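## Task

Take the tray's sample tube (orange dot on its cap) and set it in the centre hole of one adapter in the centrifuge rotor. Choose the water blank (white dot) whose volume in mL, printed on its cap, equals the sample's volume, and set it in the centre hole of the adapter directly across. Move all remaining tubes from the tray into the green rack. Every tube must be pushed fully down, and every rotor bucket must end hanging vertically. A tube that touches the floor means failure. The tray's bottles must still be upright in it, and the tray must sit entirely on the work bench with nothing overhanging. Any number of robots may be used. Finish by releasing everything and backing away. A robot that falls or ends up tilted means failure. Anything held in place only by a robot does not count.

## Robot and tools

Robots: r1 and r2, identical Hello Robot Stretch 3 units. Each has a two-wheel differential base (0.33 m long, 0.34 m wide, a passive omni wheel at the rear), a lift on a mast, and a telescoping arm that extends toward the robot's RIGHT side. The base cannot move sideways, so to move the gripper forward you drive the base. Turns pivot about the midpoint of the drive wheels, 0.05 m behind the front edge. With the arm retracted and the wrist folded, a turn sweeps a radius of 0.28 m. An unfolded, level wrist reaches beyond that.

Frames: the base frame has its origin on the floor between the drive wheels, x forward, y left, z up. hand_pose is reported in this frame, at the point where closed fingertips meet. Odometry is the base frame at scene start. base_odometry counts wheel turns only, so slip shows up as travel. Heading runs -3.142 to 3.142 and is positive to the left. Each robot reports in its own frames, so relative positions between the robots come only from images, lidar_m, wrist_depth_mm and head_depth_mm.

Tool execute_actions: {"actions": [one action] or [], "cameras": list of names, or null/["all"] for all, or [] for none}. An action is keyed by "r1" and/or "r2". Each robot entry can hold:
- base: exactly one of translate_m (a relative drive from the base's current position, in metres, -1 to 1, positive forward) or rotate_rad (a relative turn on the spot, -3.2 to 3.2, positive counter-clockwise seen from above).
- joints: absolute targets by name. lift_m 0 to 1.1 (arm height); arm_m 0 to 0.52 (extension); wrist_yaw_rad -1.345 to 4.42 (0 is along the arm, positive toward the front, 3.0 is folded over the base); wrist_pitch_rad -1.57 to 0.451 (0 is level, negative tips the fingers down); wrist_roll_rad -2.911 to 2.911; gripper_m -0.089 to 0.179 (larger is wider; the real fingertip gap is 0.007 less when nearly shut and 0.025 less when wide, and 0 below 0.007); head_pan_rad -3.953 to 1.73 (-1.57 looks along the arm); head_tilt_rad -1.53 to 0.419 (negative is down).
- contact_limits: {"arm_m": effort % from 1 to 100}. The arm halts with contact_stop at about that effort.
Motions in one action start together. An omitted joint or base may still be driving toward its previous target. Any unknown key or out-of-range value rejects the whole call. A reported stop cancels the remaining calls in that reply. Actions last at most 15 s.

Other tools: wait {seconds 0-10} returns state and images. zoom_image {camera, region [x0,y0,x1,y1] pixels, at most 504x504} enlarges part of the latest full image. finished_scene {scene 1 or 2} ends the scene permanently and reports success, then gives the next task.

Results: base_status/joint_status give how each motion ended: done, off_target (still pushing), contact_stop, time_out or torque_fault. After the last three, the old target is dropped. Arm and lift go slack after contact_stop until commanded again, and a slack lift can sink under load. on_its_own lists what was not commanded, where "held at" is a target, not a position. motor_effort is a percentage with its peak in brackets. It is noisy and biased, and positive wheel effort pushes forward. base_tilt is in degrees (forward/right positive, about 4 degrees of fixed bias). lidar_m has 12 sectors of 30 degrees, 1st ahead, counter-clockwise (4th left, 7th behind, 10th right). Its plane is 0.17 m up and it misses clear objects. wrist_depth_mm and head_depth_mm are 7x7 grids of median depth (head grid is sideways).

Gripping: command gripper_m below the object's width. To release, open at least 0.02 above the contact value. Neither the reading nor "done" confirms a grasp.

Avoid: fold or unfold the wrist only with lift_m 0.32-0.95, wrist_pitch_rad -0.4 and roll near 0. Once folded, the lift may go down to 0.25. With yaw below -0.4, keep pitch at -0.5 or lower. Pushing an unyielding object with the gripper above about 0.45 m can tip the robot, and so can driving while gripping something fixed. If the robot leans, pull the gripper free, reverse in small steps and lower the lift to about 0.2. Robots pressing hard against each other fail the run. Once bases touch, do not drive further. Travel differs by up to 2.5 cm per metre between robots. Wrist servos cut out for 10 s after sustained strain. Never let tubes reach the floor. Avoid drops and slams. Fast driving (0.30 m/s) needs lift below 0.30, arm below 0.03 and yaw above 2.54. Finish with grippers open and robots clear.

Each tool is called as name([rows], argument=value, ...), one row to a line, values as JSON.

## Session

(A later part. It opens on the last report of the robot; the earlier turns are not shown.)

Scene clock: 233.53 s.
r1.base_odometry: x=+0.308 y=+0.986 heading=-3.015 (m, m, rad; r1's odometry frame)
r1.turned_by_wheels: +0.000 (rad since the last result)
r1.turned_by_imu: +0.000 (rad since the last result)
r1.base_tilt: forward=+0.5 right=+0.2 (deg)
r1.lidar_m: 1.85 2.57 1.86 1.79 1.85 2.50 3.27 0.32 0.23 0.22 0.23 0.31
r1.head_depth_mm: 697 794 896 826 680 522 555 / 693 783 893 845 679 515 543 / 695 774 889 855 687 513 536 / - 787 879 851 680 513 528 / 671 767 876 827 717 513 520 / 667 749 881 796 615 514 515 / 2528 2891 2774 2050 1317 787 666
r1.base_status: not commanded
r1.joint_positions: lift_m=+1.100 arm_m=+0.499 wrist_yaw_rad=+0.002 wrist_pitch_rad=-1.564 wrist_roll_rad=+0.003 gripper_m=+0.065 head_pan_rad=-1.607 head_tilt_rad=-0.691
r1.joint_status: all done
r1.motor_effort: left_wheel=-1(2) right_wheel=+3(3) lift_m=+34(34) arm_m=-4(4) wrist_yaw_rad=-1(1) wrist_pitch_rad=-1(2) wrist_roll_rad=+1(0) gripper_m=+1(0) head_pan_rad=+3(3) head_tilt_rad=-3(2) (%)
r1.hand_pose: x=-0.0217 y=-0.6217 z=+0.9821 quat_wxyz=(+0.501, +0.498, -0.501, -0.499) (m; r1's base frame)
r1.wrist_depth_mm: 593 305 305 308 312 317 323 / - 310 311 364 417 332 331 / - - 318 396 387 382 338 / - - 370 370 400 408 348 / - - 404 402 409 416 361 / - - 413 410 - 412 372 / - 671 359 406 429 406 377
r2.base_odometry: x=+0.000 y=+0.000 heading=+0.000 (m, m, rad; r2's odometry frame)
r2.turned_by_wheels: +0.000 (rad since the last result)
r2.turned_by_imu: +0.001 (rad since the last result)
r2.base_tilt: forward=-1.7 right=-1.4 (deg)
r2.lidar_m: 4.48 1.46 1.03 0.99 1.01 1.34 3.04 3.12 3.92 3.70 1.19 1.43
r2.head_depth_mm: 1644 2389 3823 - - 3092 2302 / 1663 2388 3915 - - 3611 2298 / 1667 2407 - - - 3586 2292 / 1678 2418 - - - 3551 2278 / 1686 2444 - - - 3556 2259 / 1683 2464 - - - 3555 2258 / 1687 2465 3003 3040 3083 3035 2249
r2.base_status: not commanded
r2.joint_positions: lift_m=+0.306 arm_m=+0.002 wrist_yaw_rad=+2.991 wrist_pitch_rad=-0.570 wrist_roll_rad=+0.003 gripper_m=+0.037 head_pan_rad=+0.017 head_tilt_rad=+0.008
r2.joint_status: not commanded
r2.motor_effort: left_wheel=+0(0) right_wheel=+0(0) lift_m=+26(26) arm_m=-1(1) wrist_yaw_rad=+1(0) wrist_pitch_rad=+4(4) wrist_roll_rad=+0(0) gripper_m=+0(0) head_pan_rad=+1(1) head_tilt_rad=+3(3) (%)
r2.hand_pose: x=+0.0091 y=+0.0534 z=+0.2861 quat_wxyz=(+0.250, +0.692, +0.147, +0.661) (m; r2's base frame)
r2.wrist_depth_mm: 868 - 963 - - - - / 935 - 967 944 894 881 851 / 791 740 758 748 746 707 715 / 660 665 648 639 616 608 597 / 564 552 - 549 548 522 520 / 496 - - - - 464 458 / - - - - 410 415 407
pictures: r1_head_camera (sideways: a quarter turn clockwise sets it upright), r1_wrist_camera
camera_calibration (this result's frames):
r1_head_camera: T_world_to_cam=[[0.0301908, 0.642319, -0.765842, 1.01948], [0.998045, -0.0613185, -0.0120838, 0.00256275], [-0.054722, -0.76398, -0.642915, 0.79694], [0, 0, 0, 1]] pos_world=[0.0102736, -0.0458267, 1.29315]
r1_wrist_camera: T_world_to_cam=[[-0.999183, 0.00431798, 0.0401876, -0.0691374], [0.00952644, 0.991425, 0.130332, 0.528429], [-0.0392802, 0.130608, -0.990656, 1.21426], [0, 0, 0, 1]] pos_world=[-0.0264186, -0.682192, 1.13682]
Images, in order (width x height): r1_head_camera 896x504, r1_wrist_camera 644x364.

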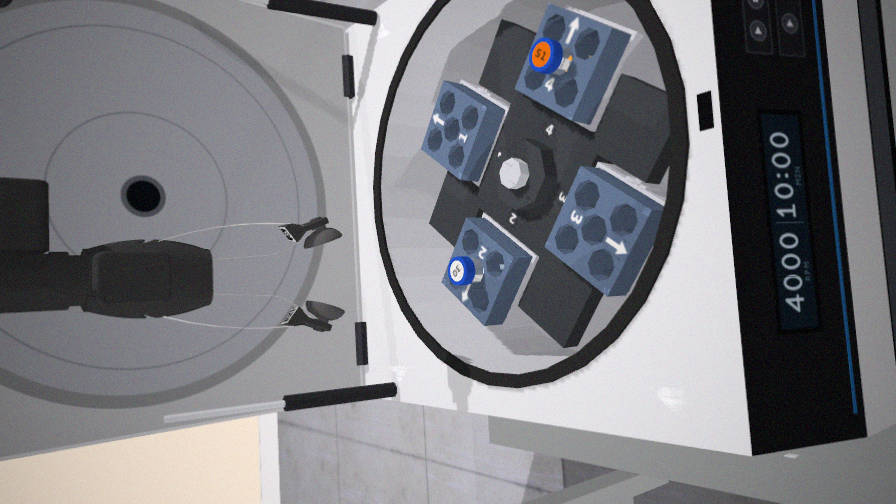

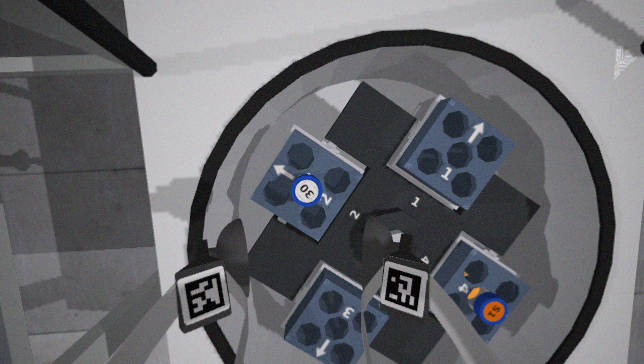

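execute_actions([
  {"r1":{"joints":{"arm_m":0.40}}},
], cameras=[])

execute_actions([
  {"r1":{"base":{"translate_m":1.0}}},
], cameras=[])

execute_actions([
  {"r1":{"base":{"translate_m":0.24},"joints":{"arm_m":0.43,"head_pan_rad":-1.3}}},
], cameras=["r1_head_camera","r1_wrist_camera"])

Scene clock: 240.30 s.
r1.base_odometry: x=+0.308 y=+0.986 heading=-3.015 (m, m, rad; r1's odometry frame)
r1.turned_by_wheels: +0.000 (rad since the last result)
r1.turned_by_imu: -0.001 (rad since the last result)
r1.base_tilt: forward=+0.5 right=+0.3 (deg)
r1.lidar_m: 1.85 2.57 1.87 1.79 1.85 2.51 3.27 0.32 0.23 0.22 0.23 0.31
r1.head_depth_mm: 700 793 892 827 681 522 556 / 690 786 891 842 678 518 542 / 707 772 886 853 687 514 533 / - - 875 836 678 513 527 / 672 758 863 821 715 513 522 / 667 752 879 796 618 514 514 / 2478 2853 2760 2085 1325 790 667
r1.base_status: not commanded
r1.joint_positions: lift_m=+1.100 arm_m=+0.400 wrist_yaw_rad=+0.002 wrist_pitch_rad=-1.564 wrist_roll_rad=+0.003 gripper_m=+0.065 head_pan_rad=-1.607 head_tilt_rad=-0.691
r1.joint_status: all done
r1.motor_effort: left_wheel=-2(2) right_wheel=+3(2) lift_m=+34(34) arm_m=-4(4) wrist_yaw_rad=-1(1) wrist_pitch_rad=-2(2) wrist_roll_rad=+0(0) gripper_m=+0(0) head_pan_rad=+3(3) head_tilt_rad=-2(3) (%)
r1.hand_pose: x=-0.0217 y=-0.5227 z=+0.9821 quat_wxyz=(+0.501, +0.498, -0.501, -0.499) (m; r1's base frame)
r1.wrist_depth_mm: - 304 307 411 377 364 320 / - 313 353 356 376 385 334 / - - 391 388 389 393 350 / - - 392 397 397 400 354 / - - 425 400 406 395 356 / - 784 382 406 - 398 364 / 524 - 351 364 382 369 374
r2.base_odometry: x=+0.000 y=+0.000 heading=+0.000 (m, m, rad; r2's odometry frame)
r2.turned_by_wheels: +0.000 (rad since the last result)
r2.turned_by_imu: +0.001 (rad since the last result)
r2.base_tilt: forward=-1.7 right=-1.3 (deg)
r2.lidar_m: 4.48 1.46 1.03 0.99 1.01 1.35 3.03 3.12 3.91 3.70 1.19 1.43
r2.head_depth_mm: 1650 2397 3874 - - 3116 2305 / 1656 2405 3876 - - 3611 2310 / 1667 2407 - - - 3561 2278 / 1684 2440 - - - 3546 2277 / 1677 2451 - - - 3555 2275 / 1675 2454 - - - 3534 2263 / 1678 2460 3026 3061 3078 2984 2242
r2.base_status: not commanded
r2.joint_positions: lift_m=+0.306 arm_m=+0.002 wrist_yaw_rad=+2.991 wrist_pitch_rad=-0.570 wrist_roll_rad=+0.003 gripper_m=+0.037 head_pan_rad=+0.017 head_tilt_rad=+0.008
r2.joint_status: not commanded
r2.motor_effort: left_wheel=+0(0) right_wheel=+0(0) lift_m=+27(26) arm_m=-1(1) wrist_yaw_rad=+1(0) wrist_pitch_rad=+4(4) wrist_roll_rad=+0(0) gripper_m=+0(0) head_pan_rad=+1(1) head_tilt_rad=+3(2) (%)
r2.hand_pose: x=+0.0091 y=+0.0534 z=+0.2861 quat_wxyz=(+0.250, +0.692, +0.147, +0.661) (m; r2's base frame)
r2.wrist_depth_mm: 876 - 953 - - - - / 921 - 957 949 914 882 858 / 789 757 754 755 731 725 698 / 655 650 640 647 613 602 603 / 573 560 - 554 543 527 516 / 496 - - - - 462 456 / - - - - 421 410 409
pictures: none
No camera images: the call's "cameras" was empty. Leave "cameras" out to get every camera's image.

Scene clock: 251.80 s.
r1.base_odometry: x=-0.684 y=+0.859 heading=-3.015 (m, m, rad; r1's odometry frame)
r1.turned_by_wheels: +0.000 (rad since the last result)
r1.turned_by_imu: -0.003 (rad since the last result)
r1.base_tilt: forward=+0.5 right=+0.3 (deg)
r1.lidar_m: 0.87 2.57 1.88 1.80 1.87 2.53 0.85 0.61 0.93 0.89 0.92 0.86
r1.head_depth_mm: 2715 3007 2758 838 672 562 492 / 2652 3023 2788 837 673 563 493 / 2727 2987 2847 837 670 561 493 / - - 2742 842 638 561 483 / 2600 2896 2862 689 546 560 484 / 2566 2882 2717 832 670 562 484 / 2528 2843 2745 776 669 562 483
r1.base_status: done
r1.joint_positions: lift_m=+1.100 arm_m=+0.400 wrist_yaw_rad=+0.002 wrist_pitch_rad=-1.564 wrist_roll_rad=+0.003 gripper_m=+0.065 head_pan_rad=-1.607 head_tilt_rad=-0.691
r1.joint_status: not commanded
r1.motor_effort: left_wheel=-2(2) right_wheel=+2(9) lift_m=+34(34) arm_m=-4(4) wrist_yaw_rad=-1(1) wrist_pitch_rad=-2(2) wrist_roll_rad=+0(0) gripper_m=+0(0) head_pan_rad=+3(3) head_tilt_rad=-2(3) (%)
r1.hand_pose: x=-0.0217 y=-0.5227 z=+0.9821 quat_wxyz=(+0.501, +0.498, -0.501, -0.499) (m; r1's base frame)
r1.wrist_depth_mm: 308 341 343 352 358 364 366 / 346 348 354 361 366 367 375 / 297 323 244 371 375 375 381 / 311 346 365 380 383 391 388 / 370 373 376 383 397 399 403 / 370 385 250 393 - 410 417 / 349 352 243 407 413 415 428
r2.base_odometry: x=+0.000 y=+0.000 heading=+0.000 (m, m, rad; r2's odometry frame)
r2.turned_by_wheels: +0.000 (rad since the last result)
r2.turned_by_imu: +0.002 (rad since the last result)
r2.base_tilt: forward=-1.8 right=-1.3 (deg)
r2.lidar_m: 4.50 1.46 1.04 0.99 1.01 1.35 3.03 3.12 3.94 3.72 1.19 1.42
r2.head_depth_mm: 1652 2373 3862 - - 3129 2295 / 1666 2384 3865 - - 3632 2290 / 1666 2413 - - - 3538 2297 / 1664 2440 - - - 3541 2280 / 1676 2431 - - - 3535 2263 / 1689 2456 - - - 3551 2255 / 1685 2478 2998 3074 3082 3035 2251
r2.base_status: not commanded
r2.joint_positions: lift_m=+0.306 arm_m=+0.002 wrist_yaw_rad=+2.991 wrist_pitch_rad=-0.570 wrist_roll_rad=+0.003 gripper_m=+0.037 head_pan_rad=+0.017 head_tilt_rad=+0.008
r2.joint_status: not commanded
r2.motor_effort: left_wheel=+0(0) right_wheel=+0(1) lift_m=+27(26) arm_m=-1(1) wrist_yaw_rad=+0(0) wrist_pitch_rad=+4(4) wrist_roll_rad=+0(1) gripper_m=+0(0) head_pan_rad=+1(0) head_tilt_rad=+2(4) (%)
r2.hand_pose: x=+0.0091 y=+0.0534 z=+0.2861 quat_wxyz=(+0.250, +0.692, +0.147, +0.661) (m; r2's base frame)
r2.wrist_depth_mm: 867 - 943 - - - - / 915 - 932 911 887 876 864 / 790 757 756 754 732 721 708 / 658 647 632 625 615 611 603 / 555 546 - 556 541 523 524 / 494 - - - - 468 457 / - - - - 411 415 408
pictures: none
No camera images: the call's "cameras" was empty. Leave "cameras" out to get every camera's image.

Scene clock: 255.70 s.
r1.base_odometry: x=-0.922 y=+0.829 heading=-3.015 (m, m, rad; r1's odometry frame)
r1.turned_by_wheels: +0.000 (rad since the last result)
r1.turned_by_imu: -0.001 (rad since the last result)
r1.base_tilt: forward=+0.5 right=+0.2 (deg)
r1.lidar_m: 4.30 2.61 1.88 1.81 1.87 2.53 1.02 0.84 0.92 0.89 0.92 0.63
r1.head_depth_mm: - - 2824 828 673 551 483 / 2549 2828 2896 714 670 563 483 / 2598 2878 2750 834 670 562 483 / 2595 2987 2759 842 671 563 484 / 2718 3023 2726 841 673 562 492 / 2756 3119 2755 801 673 565 504 / 2801 3074 1119 778 676 561 514
r1.base_status: done
r1.joint_positions: lift_m=+1.100 arm_m=+0.430 wrist_yaw_rad=+0.002 wrist_pitch_rad=-1.564 wrist_roll_rad=+0.003 gripper_m=+0.065 head_pan_rad=-1.307 head_tilt_rad=-0.691
r1.joint_status: all done
r1.motor_effort: left_wheel=-1(3) right_wheel=+2(9) lift_m=+34(34) arm_m=+3(5) wrist_yaw_rad=-2(2) wrist_pitch_rad=-2(2) wrist_roll_rad=+0(0) gripper_m=+0(1) head_pan_rad=+3(24) head_tilt_rad=-3(3) (%)
r1.hand_pose: x=-0.0217 y=-0.5522 z=+0.9821 quat_wxyz=(+0.501, +0.498, -0.501, -0.499) (m; r1's base frame)
r1.wrist_depth_mm: 340 343 288 345 355 352 368 / 348 352 352 357 363 364 372 / 357 358 359 360 365 289 381 / 364 367 370 313 322 326 397 / 373 375 379 384 387 391 401 / 380 384 382 396 - 311 417 / 387 399 400 367 365 258 425
r2.base_odometry: x=+0.000 y=+0.000 heading=+0.000 (m, m, rad; r2's odometry frame)
r2.turned_by_wheels: +0.000 (rad since the last result)
r2.turned_by_imu: +0.001 (rad since the last result)
r2.base_tilt: forward=-1.6 right=-1.3 (deg)
r2.lidar_m: 4.47 1.46 1.04 0.99 1.01 1.35 3.04 3.12 3.91 3.71 1.19 1.43
r2.head_depth_mm: 1652 2395 3786 - - 3106 2282 / 1650 2391 3910 - - 3612 2278 / 1665 2404 - - - 3594 2309 / 1671 2428 - - - 3567 2282 / 1676 2465 - - - 3525 2275 / 1674 2453 - - - 3528 2255 / 1691 2455 3031 3019 3097 3042 2240
r2.base_status: not commanded
r2.joint_positions: lift_m=+0.306 arm_m=+0.002 wrist_yaw_rad=+2.991 wrist_pitch_rad=-0.570 wrist_roll_rad=+0.003 gripper_m=+0.037 head_pan_rad=+0.017 head_tilt_rad=+0.008
r2.joint_status: not commanded
r2.motor_effort: left_wheel=+0(0) right_wheel=+0(1) lift_m=+26(26) arm_m=-1(1) wrist_yaw_rad=+0(0) wrist_pitch_rad=+4(4) wrist_roll_rad=+0(0) gripper_m=+0(1) head_pan_rad=+1(0) head_tilt_rad=+2(2) (%)
r2.hand_pose: x=+0.0091 y=+0.0534 z=+0.2861 quat_wxyz=(+0.250, +0.692, +0.147, +0.661) (m; r2's base frame)
r2.wrist_depth_mm: 898 - 946 - - - - / 933 - 963 932 916 893 868 / 807 750 757 760 737 728 706 / 655 653 641 627 602 609 592 / 570 546 - 557 544 526 511 / 493 - - - - 455 451 / - - - - 414 413 408
pictures: r1_head_camera (sideways: a quarter turn clockwise sets it upright), r1_wrist_camera
camera_calibration (this result's frames):
r1_head_camera: T_world_to_cam=[[-0.160854, 0.622622, -0.765812, 1.0206], [0.971639, 0.236158, -0.012085, 0.0027254], [0.173328, -0.746037, -0.642952, 0.795596], [0, 0, 0, 1]] pos_world=[0.0236208, -0.0425498, 1.29315]
r1_wrist_camera: T_world_to_cam=[[-0.999183, 0.00431766, 0.0401876, -0.0694379], [0.00952615, 0.991425, 0.130332, 0.459478], [-0.0392802, 0.130608, -0.990656, 1.20518], [0, 0, 0, 1]] pos_world=[-0.0264186, -0.612645, 1.13682]
Images, in order (width x height): r1_head_camera 896x504, r1_wrist_camera 644x364.

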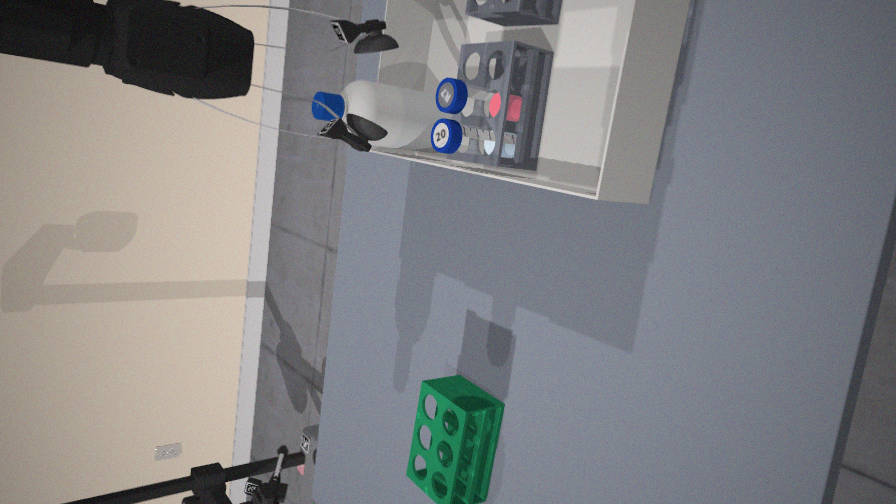

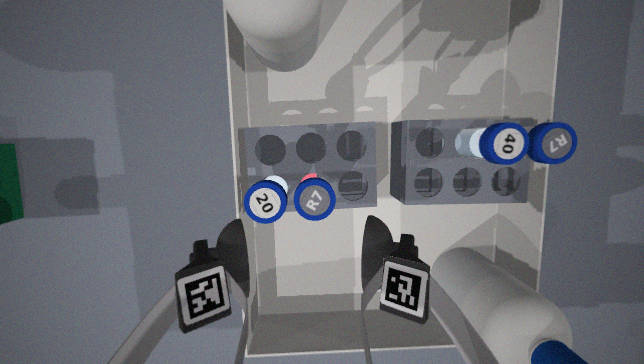

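execute_actions([
  {"r1":{"base":{"translate_m":0.035},"joints":{"arm_m":0.437,"wrist_roll_rad":1.57,"head_pan_rad":-1.6}}},
], cameras=[])

execute_actions([
  {"r1":{"joints":{"lift_m":1.04}}},
], cameras=["r1_head_camera","r1_wrist_camera"])

Scene clock: 264.60 s.
r1.base_odometry: x=-0.957 y=+0.824 heading=-3.015 (m, m, rad; r1's odometry frame)
r1.turned_by_wheels: +0.000 (rad since the last result)
r1.turned_by_imu: -0.001 (rad since the last result)
r1.base_tilt: forward=+0.5 right=+0.2 (deg)
r1.lidar_m: 4.25 2.59 1.88 1.80 1.87 2.53 1.05 0.88 0.92 0.89 0.91 0.59
r1.head_depth_mm: 2668 3020 2755 739 586 562 494 / 2625 2999 2756 729 673 562 493 / 2662 3049 2767 807 670 562 483 / - 2994 2953 714 668 562 483 / 2545 2966 2750 841 670 563 483 / 2565 2887 2793 838 671 562 484 / 2515 2863 2809 842 672 561 483
r1.base_status: done
r1.joint_positions: lift_m=+1.100 arm_m=+0.437 wrist_yaw_rad=+0.002 wrist_pitch_rad=-1.564 wrist_roll_rad=+1.563 gripper_m=+0.065 head_pan_rad=-1.593 head_tilt_rad=-0.691
r1.joint_status: all done
r1.motor_effort: left_wheel=-2(3) right_wheel=+2(9) lift_m=+34(34) arm_m=+3(4) wrist_yaw_rad=-1(1) wrist_pitch_rad=-2(2) wrist_roll_rad=+3(3) gripper_m=+1(0) head_pan_rad=-3(26) head_tilt_rad=-3(3) (%)
r1.hand_pose: x=-0.0216 y=-0.5589 z=+0.9821 quat_wxyz=(+0.004, +0.003, -0.709, -0.705) (m; r1's base frame)
r1.wrist_depth_mm: 323 342 341 343 354 359 367 / 346 350 352 350 357 367 373 / 353 355 359 353 371 374 381 / 223 242 369 317 377 384 395 / 229 304 335 385 370 399 - / 380 384 393 396 - 406 - / 391 393 400 410 417 419 -
r2.base_odometry: x=+0.000 y=+0.000 heading=+0.000 (m, m, rad; r2's odometry frame)
r2.turned_by_wheels: +0.000 (rad since the last result)
r2.turned_by_imu: +0.001 (rad since the last result)
r2.base_tilt: forward=-1.6 right=-1.3 (deg)
r2.lidar_m: 4.47 1.46 1.03 0.99 1.01 1.35 3.03 3.12 3.90 3.70 1.19 1.42
r2.head_depth_mm: 1649 2395 3841 - - 3122 2313 / 1664 2412 3887 - - 3626 2307 / 1666 2405 - - - 3549 2285 / 1675 2434 - - - 3622 2285 / 1674 2452 - - - 3550 2261 / 1681 2465 - - - 3501 2264 / 1680 2450 3012 3050 3067 3005 2251
r2.base_status: not commanded
r2.joint_positions: lift_m=+0.306 arm_m=+0.002 wrist_yaw_rad=+2.991 wrist_pitch_rad=-0.570 wrist_roll_rad=+0.003 gripper_m=+0.037 head_pan_rad=+0.017 head_tilt_rad=+0.008
r2.joint_status: not commanded
r2.motor_effort: left_wheel=+0(0) right_wheel=+1(1) lift_m=+27(26) arm_m=-1(1) wrist_yaw_rad=+0(1) wrist_pitch_rad=+4(4) wrist_roll_rad=+0(0) gripper_m=+0(0) head_pan_rad=+0(0) head_tilt_rad=+2(1) (%)
r2.hand_pose: x=+0.0091 y=+0.0534 z=+0.2861 quat_wxyz=(+0.250, +0.692, +0.147, +0.661) (m; r2's base frame)
r2.wrist_depth_mm: 864 - 923 - - - - / 898 - 973 944 893 905 865 / 789 748 763 752 744 703 713 / 664 654 642 618 619 609 601 / 566 557 - 552 538 530 516 / 490 - - - - 465 459 / - - - - 417 418 408
pictures: none
No camera images: the call's "cameras" was empty. Leave "cameras" out to get every camera's image.

Scene clock: 265.97 s.
r1.base_odometry: x=-0.957 y=+0.824 heading=-3.015 (m, m, rad; r1's odometry frame)
r1.turned_by_wheels: +0.000 (rad since the last result)
r1.turned_by_imu: +0.000 (rad since the last result)
r1.base_tilt: forward=+0.5 right=+0.2 (deg)
r1.lidar_m: 4.26 2.60 1.89 1.81 1.87 2.53 1.05 0.88 0.92 0.89 0.92 0.59
r1.head_depth_mm: - 3050 2762 737 585 563 492 / - 2988 2772 727 670 558 493 / - 2942 2796 813 669 563 483 / - - 1022 714 669 563 483 / 2556 2800 2736 840 674 561 483 / 2587 2906 2750 840 671 563 483 / 2528 2854 2777 838 673 562 483
r1.base_status: not commanded
r1.joint_positions: lift_m=+1.040 arm_m=+0.437 wrist_yaw_rad=+0.002 wrist_pitch_rad=-1.564 wrist_roll_rad=+1.563 gripper_m=+0.065 head_pan_rad=-1.593 head_tilt_rad=-0.691
r1.joint_status: all done
r1.motor_effort: left_wheel=-1(2) right_wheel=+3(2) lift_m=+23(32) arm_m=+4(3) wrist_yaw_rad=-1(1) wrist_pitch_rad=-2(2) wrist_roll_rad=+2(3) gripper_m=+0(1) head_pan_rad=-3(4) head_tilt_rad=-3(3) (%)
r1.hand_pose: x=-0.0216 y=-0.5589 z=+0.9225 quat_wxyz=(+0.004, +0.003, -0.709, -0.705) (m; r1's base frame)
r1.wrist_depth_mm: 271 284 266 283 293 280 304 / 268 294 294 296 305 299 313 / 270 299 298 297 310 302 321 / 179 241 305 255 320 302 329 / 176 249 288 199 320 330 334 / 324 326 331 332 - 341 347 / 329 332 336 341 348 351 354
r2.base_odometry: x=+0.000 y=+0.000 heading=+0.000 (m, m, rad; r2's odometry frame)
r2.turned_by_wheels: +0.000 (rad since the last result)
r2.turned_by_imu: +0.000 (rad since the last result)
r2.base_tilt: forward=-1.7 right=-1.3 (deg)
r2.lidar_m: 4.46 1.47 1.04 0.99 1.01 1.35 3.03 3.12 3.93 3.70 1.19 1.43
r2.head_depth_mm: 1652 2379 3858 - - 3101 2290 / 1668 2405 3880 - - 3614 2285 / 1666 2419 - - - 3582 2276 / 1679 2443 - - - 3561 2283 / 1676 2435 - - - 3545 2270 / 1690 2446 - - - 3523 2274 / 1692 2456 3010 3052 3085 3011 2255
r2.base_status: not commanded
r2.joint_positions: lift_m=+0.306 arm_m=+0.002 wrist_yaw_rad=+2.991 wrist_pitch_rad=-0.570 wrist_roll_rad=+0.003 gripper_m=+0.037 head_pan_rad=+0.017 head_tilt_rad=+0.008
r2.joint_status: not commanded
r2.motor_effort: left_wheel=+0(0) right_wheel=+1(0) lift_m=+26(26) arm_m=-1(1) wrist_yaw_rad=-1(0) wrist_pitch_rad=+4(4) wrist_roll_rad=+1(0) gripper_m=+0(0) head_pan_rad=+0(0) head_tilt_rad=+1(2) (%)
r2.hand_pose: x=+0.0091 y=+0.0534 z=+0.2861 quat_wxyz=(+0.250, +0.692, +0.147, +0.661) (m; r2's base frame)
r2.wrist_depth_mm: 857 - 976 - - - - / 898 - 970 928 903 887 852 / 815 756 762 746 735 721 700 / 665 647 637 619 620 611 597 / 559 553 - 556 541 520 516 / 493 - - - - 467 455 / - - - - 414 413 406
pictures: r1_head_camera (sideways: a quarter turn clockwise sets it upright), r1_wrist_camera
camera_calibration (this result's frames):
r1_head_camera: T_world_to_cam=[[0.0211459, 0.642719, -0.76581, 1.01949], [0.998809, -0.047261, -0.0120851, 0.00255973], [-0.0439603, -0.764643, -0.642953, 0.796924], [0, 0, 0, 1]] pos_world=[0.0109183, -0.0457629, 1.29315]
r1_wrist_camera: T_world_to_cam=[[-0.00662933, 0.999403, 0.0339155, 0.516438], [0.990841, 0.0019906, 0.135018, -0.0622436], [0.13487, 0.0344999, -0.990262, 1.09675], [0, 0, 0, 1]] pos_world=[-0.0828221, -0.553843, 1.07696]
Images, in order (width x height): r1_head_camera 896x504, r1_wrist_camera 644x364.

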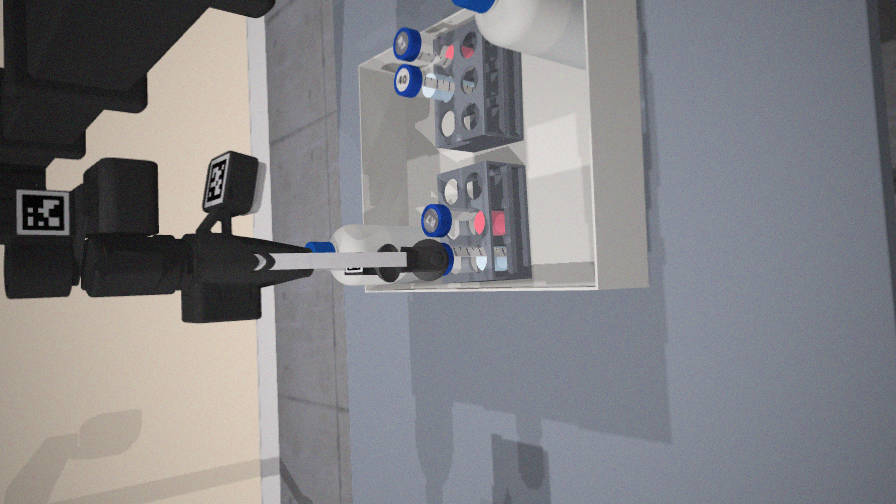

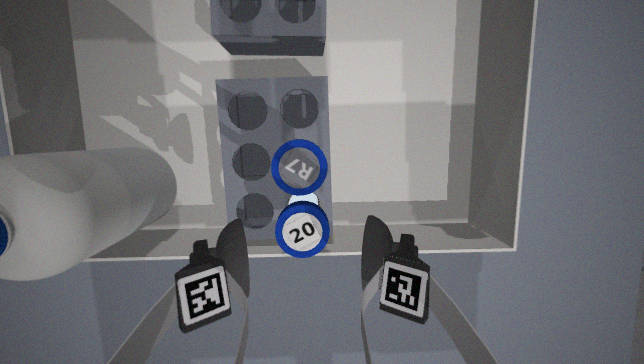

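execute_actions([
  {"r1":{"base":{"translate_m":0.003},"joints":{"lift_m":0.995}}},
], cameras=["r1_wrist_camera"])

execute_actions([
  {"r1":{"joints":{"gripper_m":0.0}}},
], cameras=[])

execute_actions([
  {"r1":{"joints":{"lift_m":1.1}}},
], cameras=["r1_wrist_camera"])

execute_actions([
  {"r1":{"base":{"translate_m":0.25}}},
], cameras=[])

execute_actions([
  {"r1":{"joints":{"wrist_roll_rad":0}}},
], cameras=["r1_head_camera","r1_wrist_camera"])

Scene clock: 275.27 s.
r1.base_odometry: x=-0.960 y=+0.824 heading=-3.015 (m, m, rad; r1's odometry frame)
r1.turned_by_wheels: +0.000 (rad since the last result)
r1.turned_by_imu: -0.001 (rad since the last result)
r1.base_tilt: forward=+0.5 right=+0.2 (deg)
r1.lidar_m: 4.25 2.60 1.89 1.81 1.87 2.53 1.06 0.88 0.92 0.89 0.92 0.59
r1.head_depth_mm: 2677 - 1067 736 589 561 493 / 2584 - 2767 731 669 562 493 / 2527 3028 2666 837 672 562 482 / 2512 - 797 738 671 562 482 / 2550 2869 2633 840 674 562 482 / 2546 2886 2756 840 671 561 483 / 2513 2818 2709 841 673 563 483
r1.base_status: done
r1.joint_positions: lift_m=+0.995 arm_m=+0.437 wrist_yaw_rad=+0.002 wrist_pitch_rad=-1.564 wrist_roll_rad=+1.563 gripper_m=+0.065 head_pan_rad=-1.593 head_tilt_rad=-0.691
r1.joint_status: all done
r1.motor_effort: left_wheel=-2(3) right_wheel=+3(9) lift_m=+23(23) arm_m=+2(3) wrist_yaw_rad=-1(2) wrist_pitch_rad=-2(2) wrist_roll_rad=+3(3) gripper_m=+1(1) head_pan_rad=-3(3) head_tilt_rad=-3(2) (%)
r1.hand_pose: x=-0.0216 y=-0.5589 z=+0.8776 quat_wxyz=(+0.004, +0.003, -0.709, -0.705) (m; r1's base frame)
r1.wrist_depth_mm: 243 244 225 248 253 253 260 / 246 250 225 254 257 258 266 / 254 254 202 254 265 261 272 / 176 238 233 147 272 263 281 / 169 249 240 198 276 248 287 / 276 277 284 285 - 290 297 / 281 284 289 292 298 299 304
r2.base_odometry: x=+0.000 y=+0.000 heading=+0.000 (m, m, rad; r2's odometry frame)
r2.turned_by_wheels: +0.000 (rad since the last result)
r2.turned_by_imu: +0.001 (rad since the last result)
r2.base_tilt: forward=-1.7 right=-1.4 (deg)
r2.lidar_m: 4.45 1.46 1.04 0.99 1.01 1.35 3.02 3.12 3.93 3.71 1.19 1.43
r2.head_depth_mm: 1647 2400 3862 - - 3097 2317 / 1663 2386 3868 - - 3606 2315 / 1662 2432 - - - 3559 2278 / 1670 2453 - - - 3554 2277 / 1675 2463 - - - 3529 2266 / 1674 2468 - - - 3500 2246 / 1689 2476 3002 3019 3078 2962 2247
r2.base_status: not commanded
r2.joint_positions: lift_m=+0.306 arm_m=+0.002 wrist_yaw_rad=+2.991 wrist_pitch_rad=-0.570 wrist_roll_rad=+0.003 gripper_m=+0.037 head_pan_rad=+0.017 head_tilt_rad=+0.008
r2.joint_status: not commanded
r2.motor_effort: left_wheel=+0(0) right_wheel=+0(0) lift_m=+27(26) arm_m=-1(1) wrist_yaw_rad=+1(0) wrist_pitch_rad=+4(4) wrist_roll_rad=+0(0) gripper_m=+1(0) head_pan_rad=+1(0) head_tilt_rad=+2(2) (%)
r2.hand_pose: x=+0.0091 y=+0.0534 z=+0.2861 quat_wxyz=(+0.250, +0.692, +0.147, +0.661) (m; r2's base frame)
r2.wrist_depth_mm: 871 - 936 - - - - / 910 - 956 946 895 898 876 / 797 762 770 762 737 726 712 / 661 641 655 618 612 610 592 / 568 567 - 553 545 520 511 / 493 - - - - 455 457 / - - - - 414 407 409
pictures: r1_wrist_camera
camera_calibration (this result's frames):
r1_wrist_camera: T_world_to_cam=[[-0.00661454, 0.999403, 0.0339156, 0.517964], [0.990841, 0.00197592, 0.135018, -0.0561769], [0.134871, 0.034498, -0.990262, 1.0522], [0, 0, 0, 1]] pos_world=[-0.082822, -0.553843, 1.03197]
Images, in order (width x height): r1_wrist_camera 644x364.

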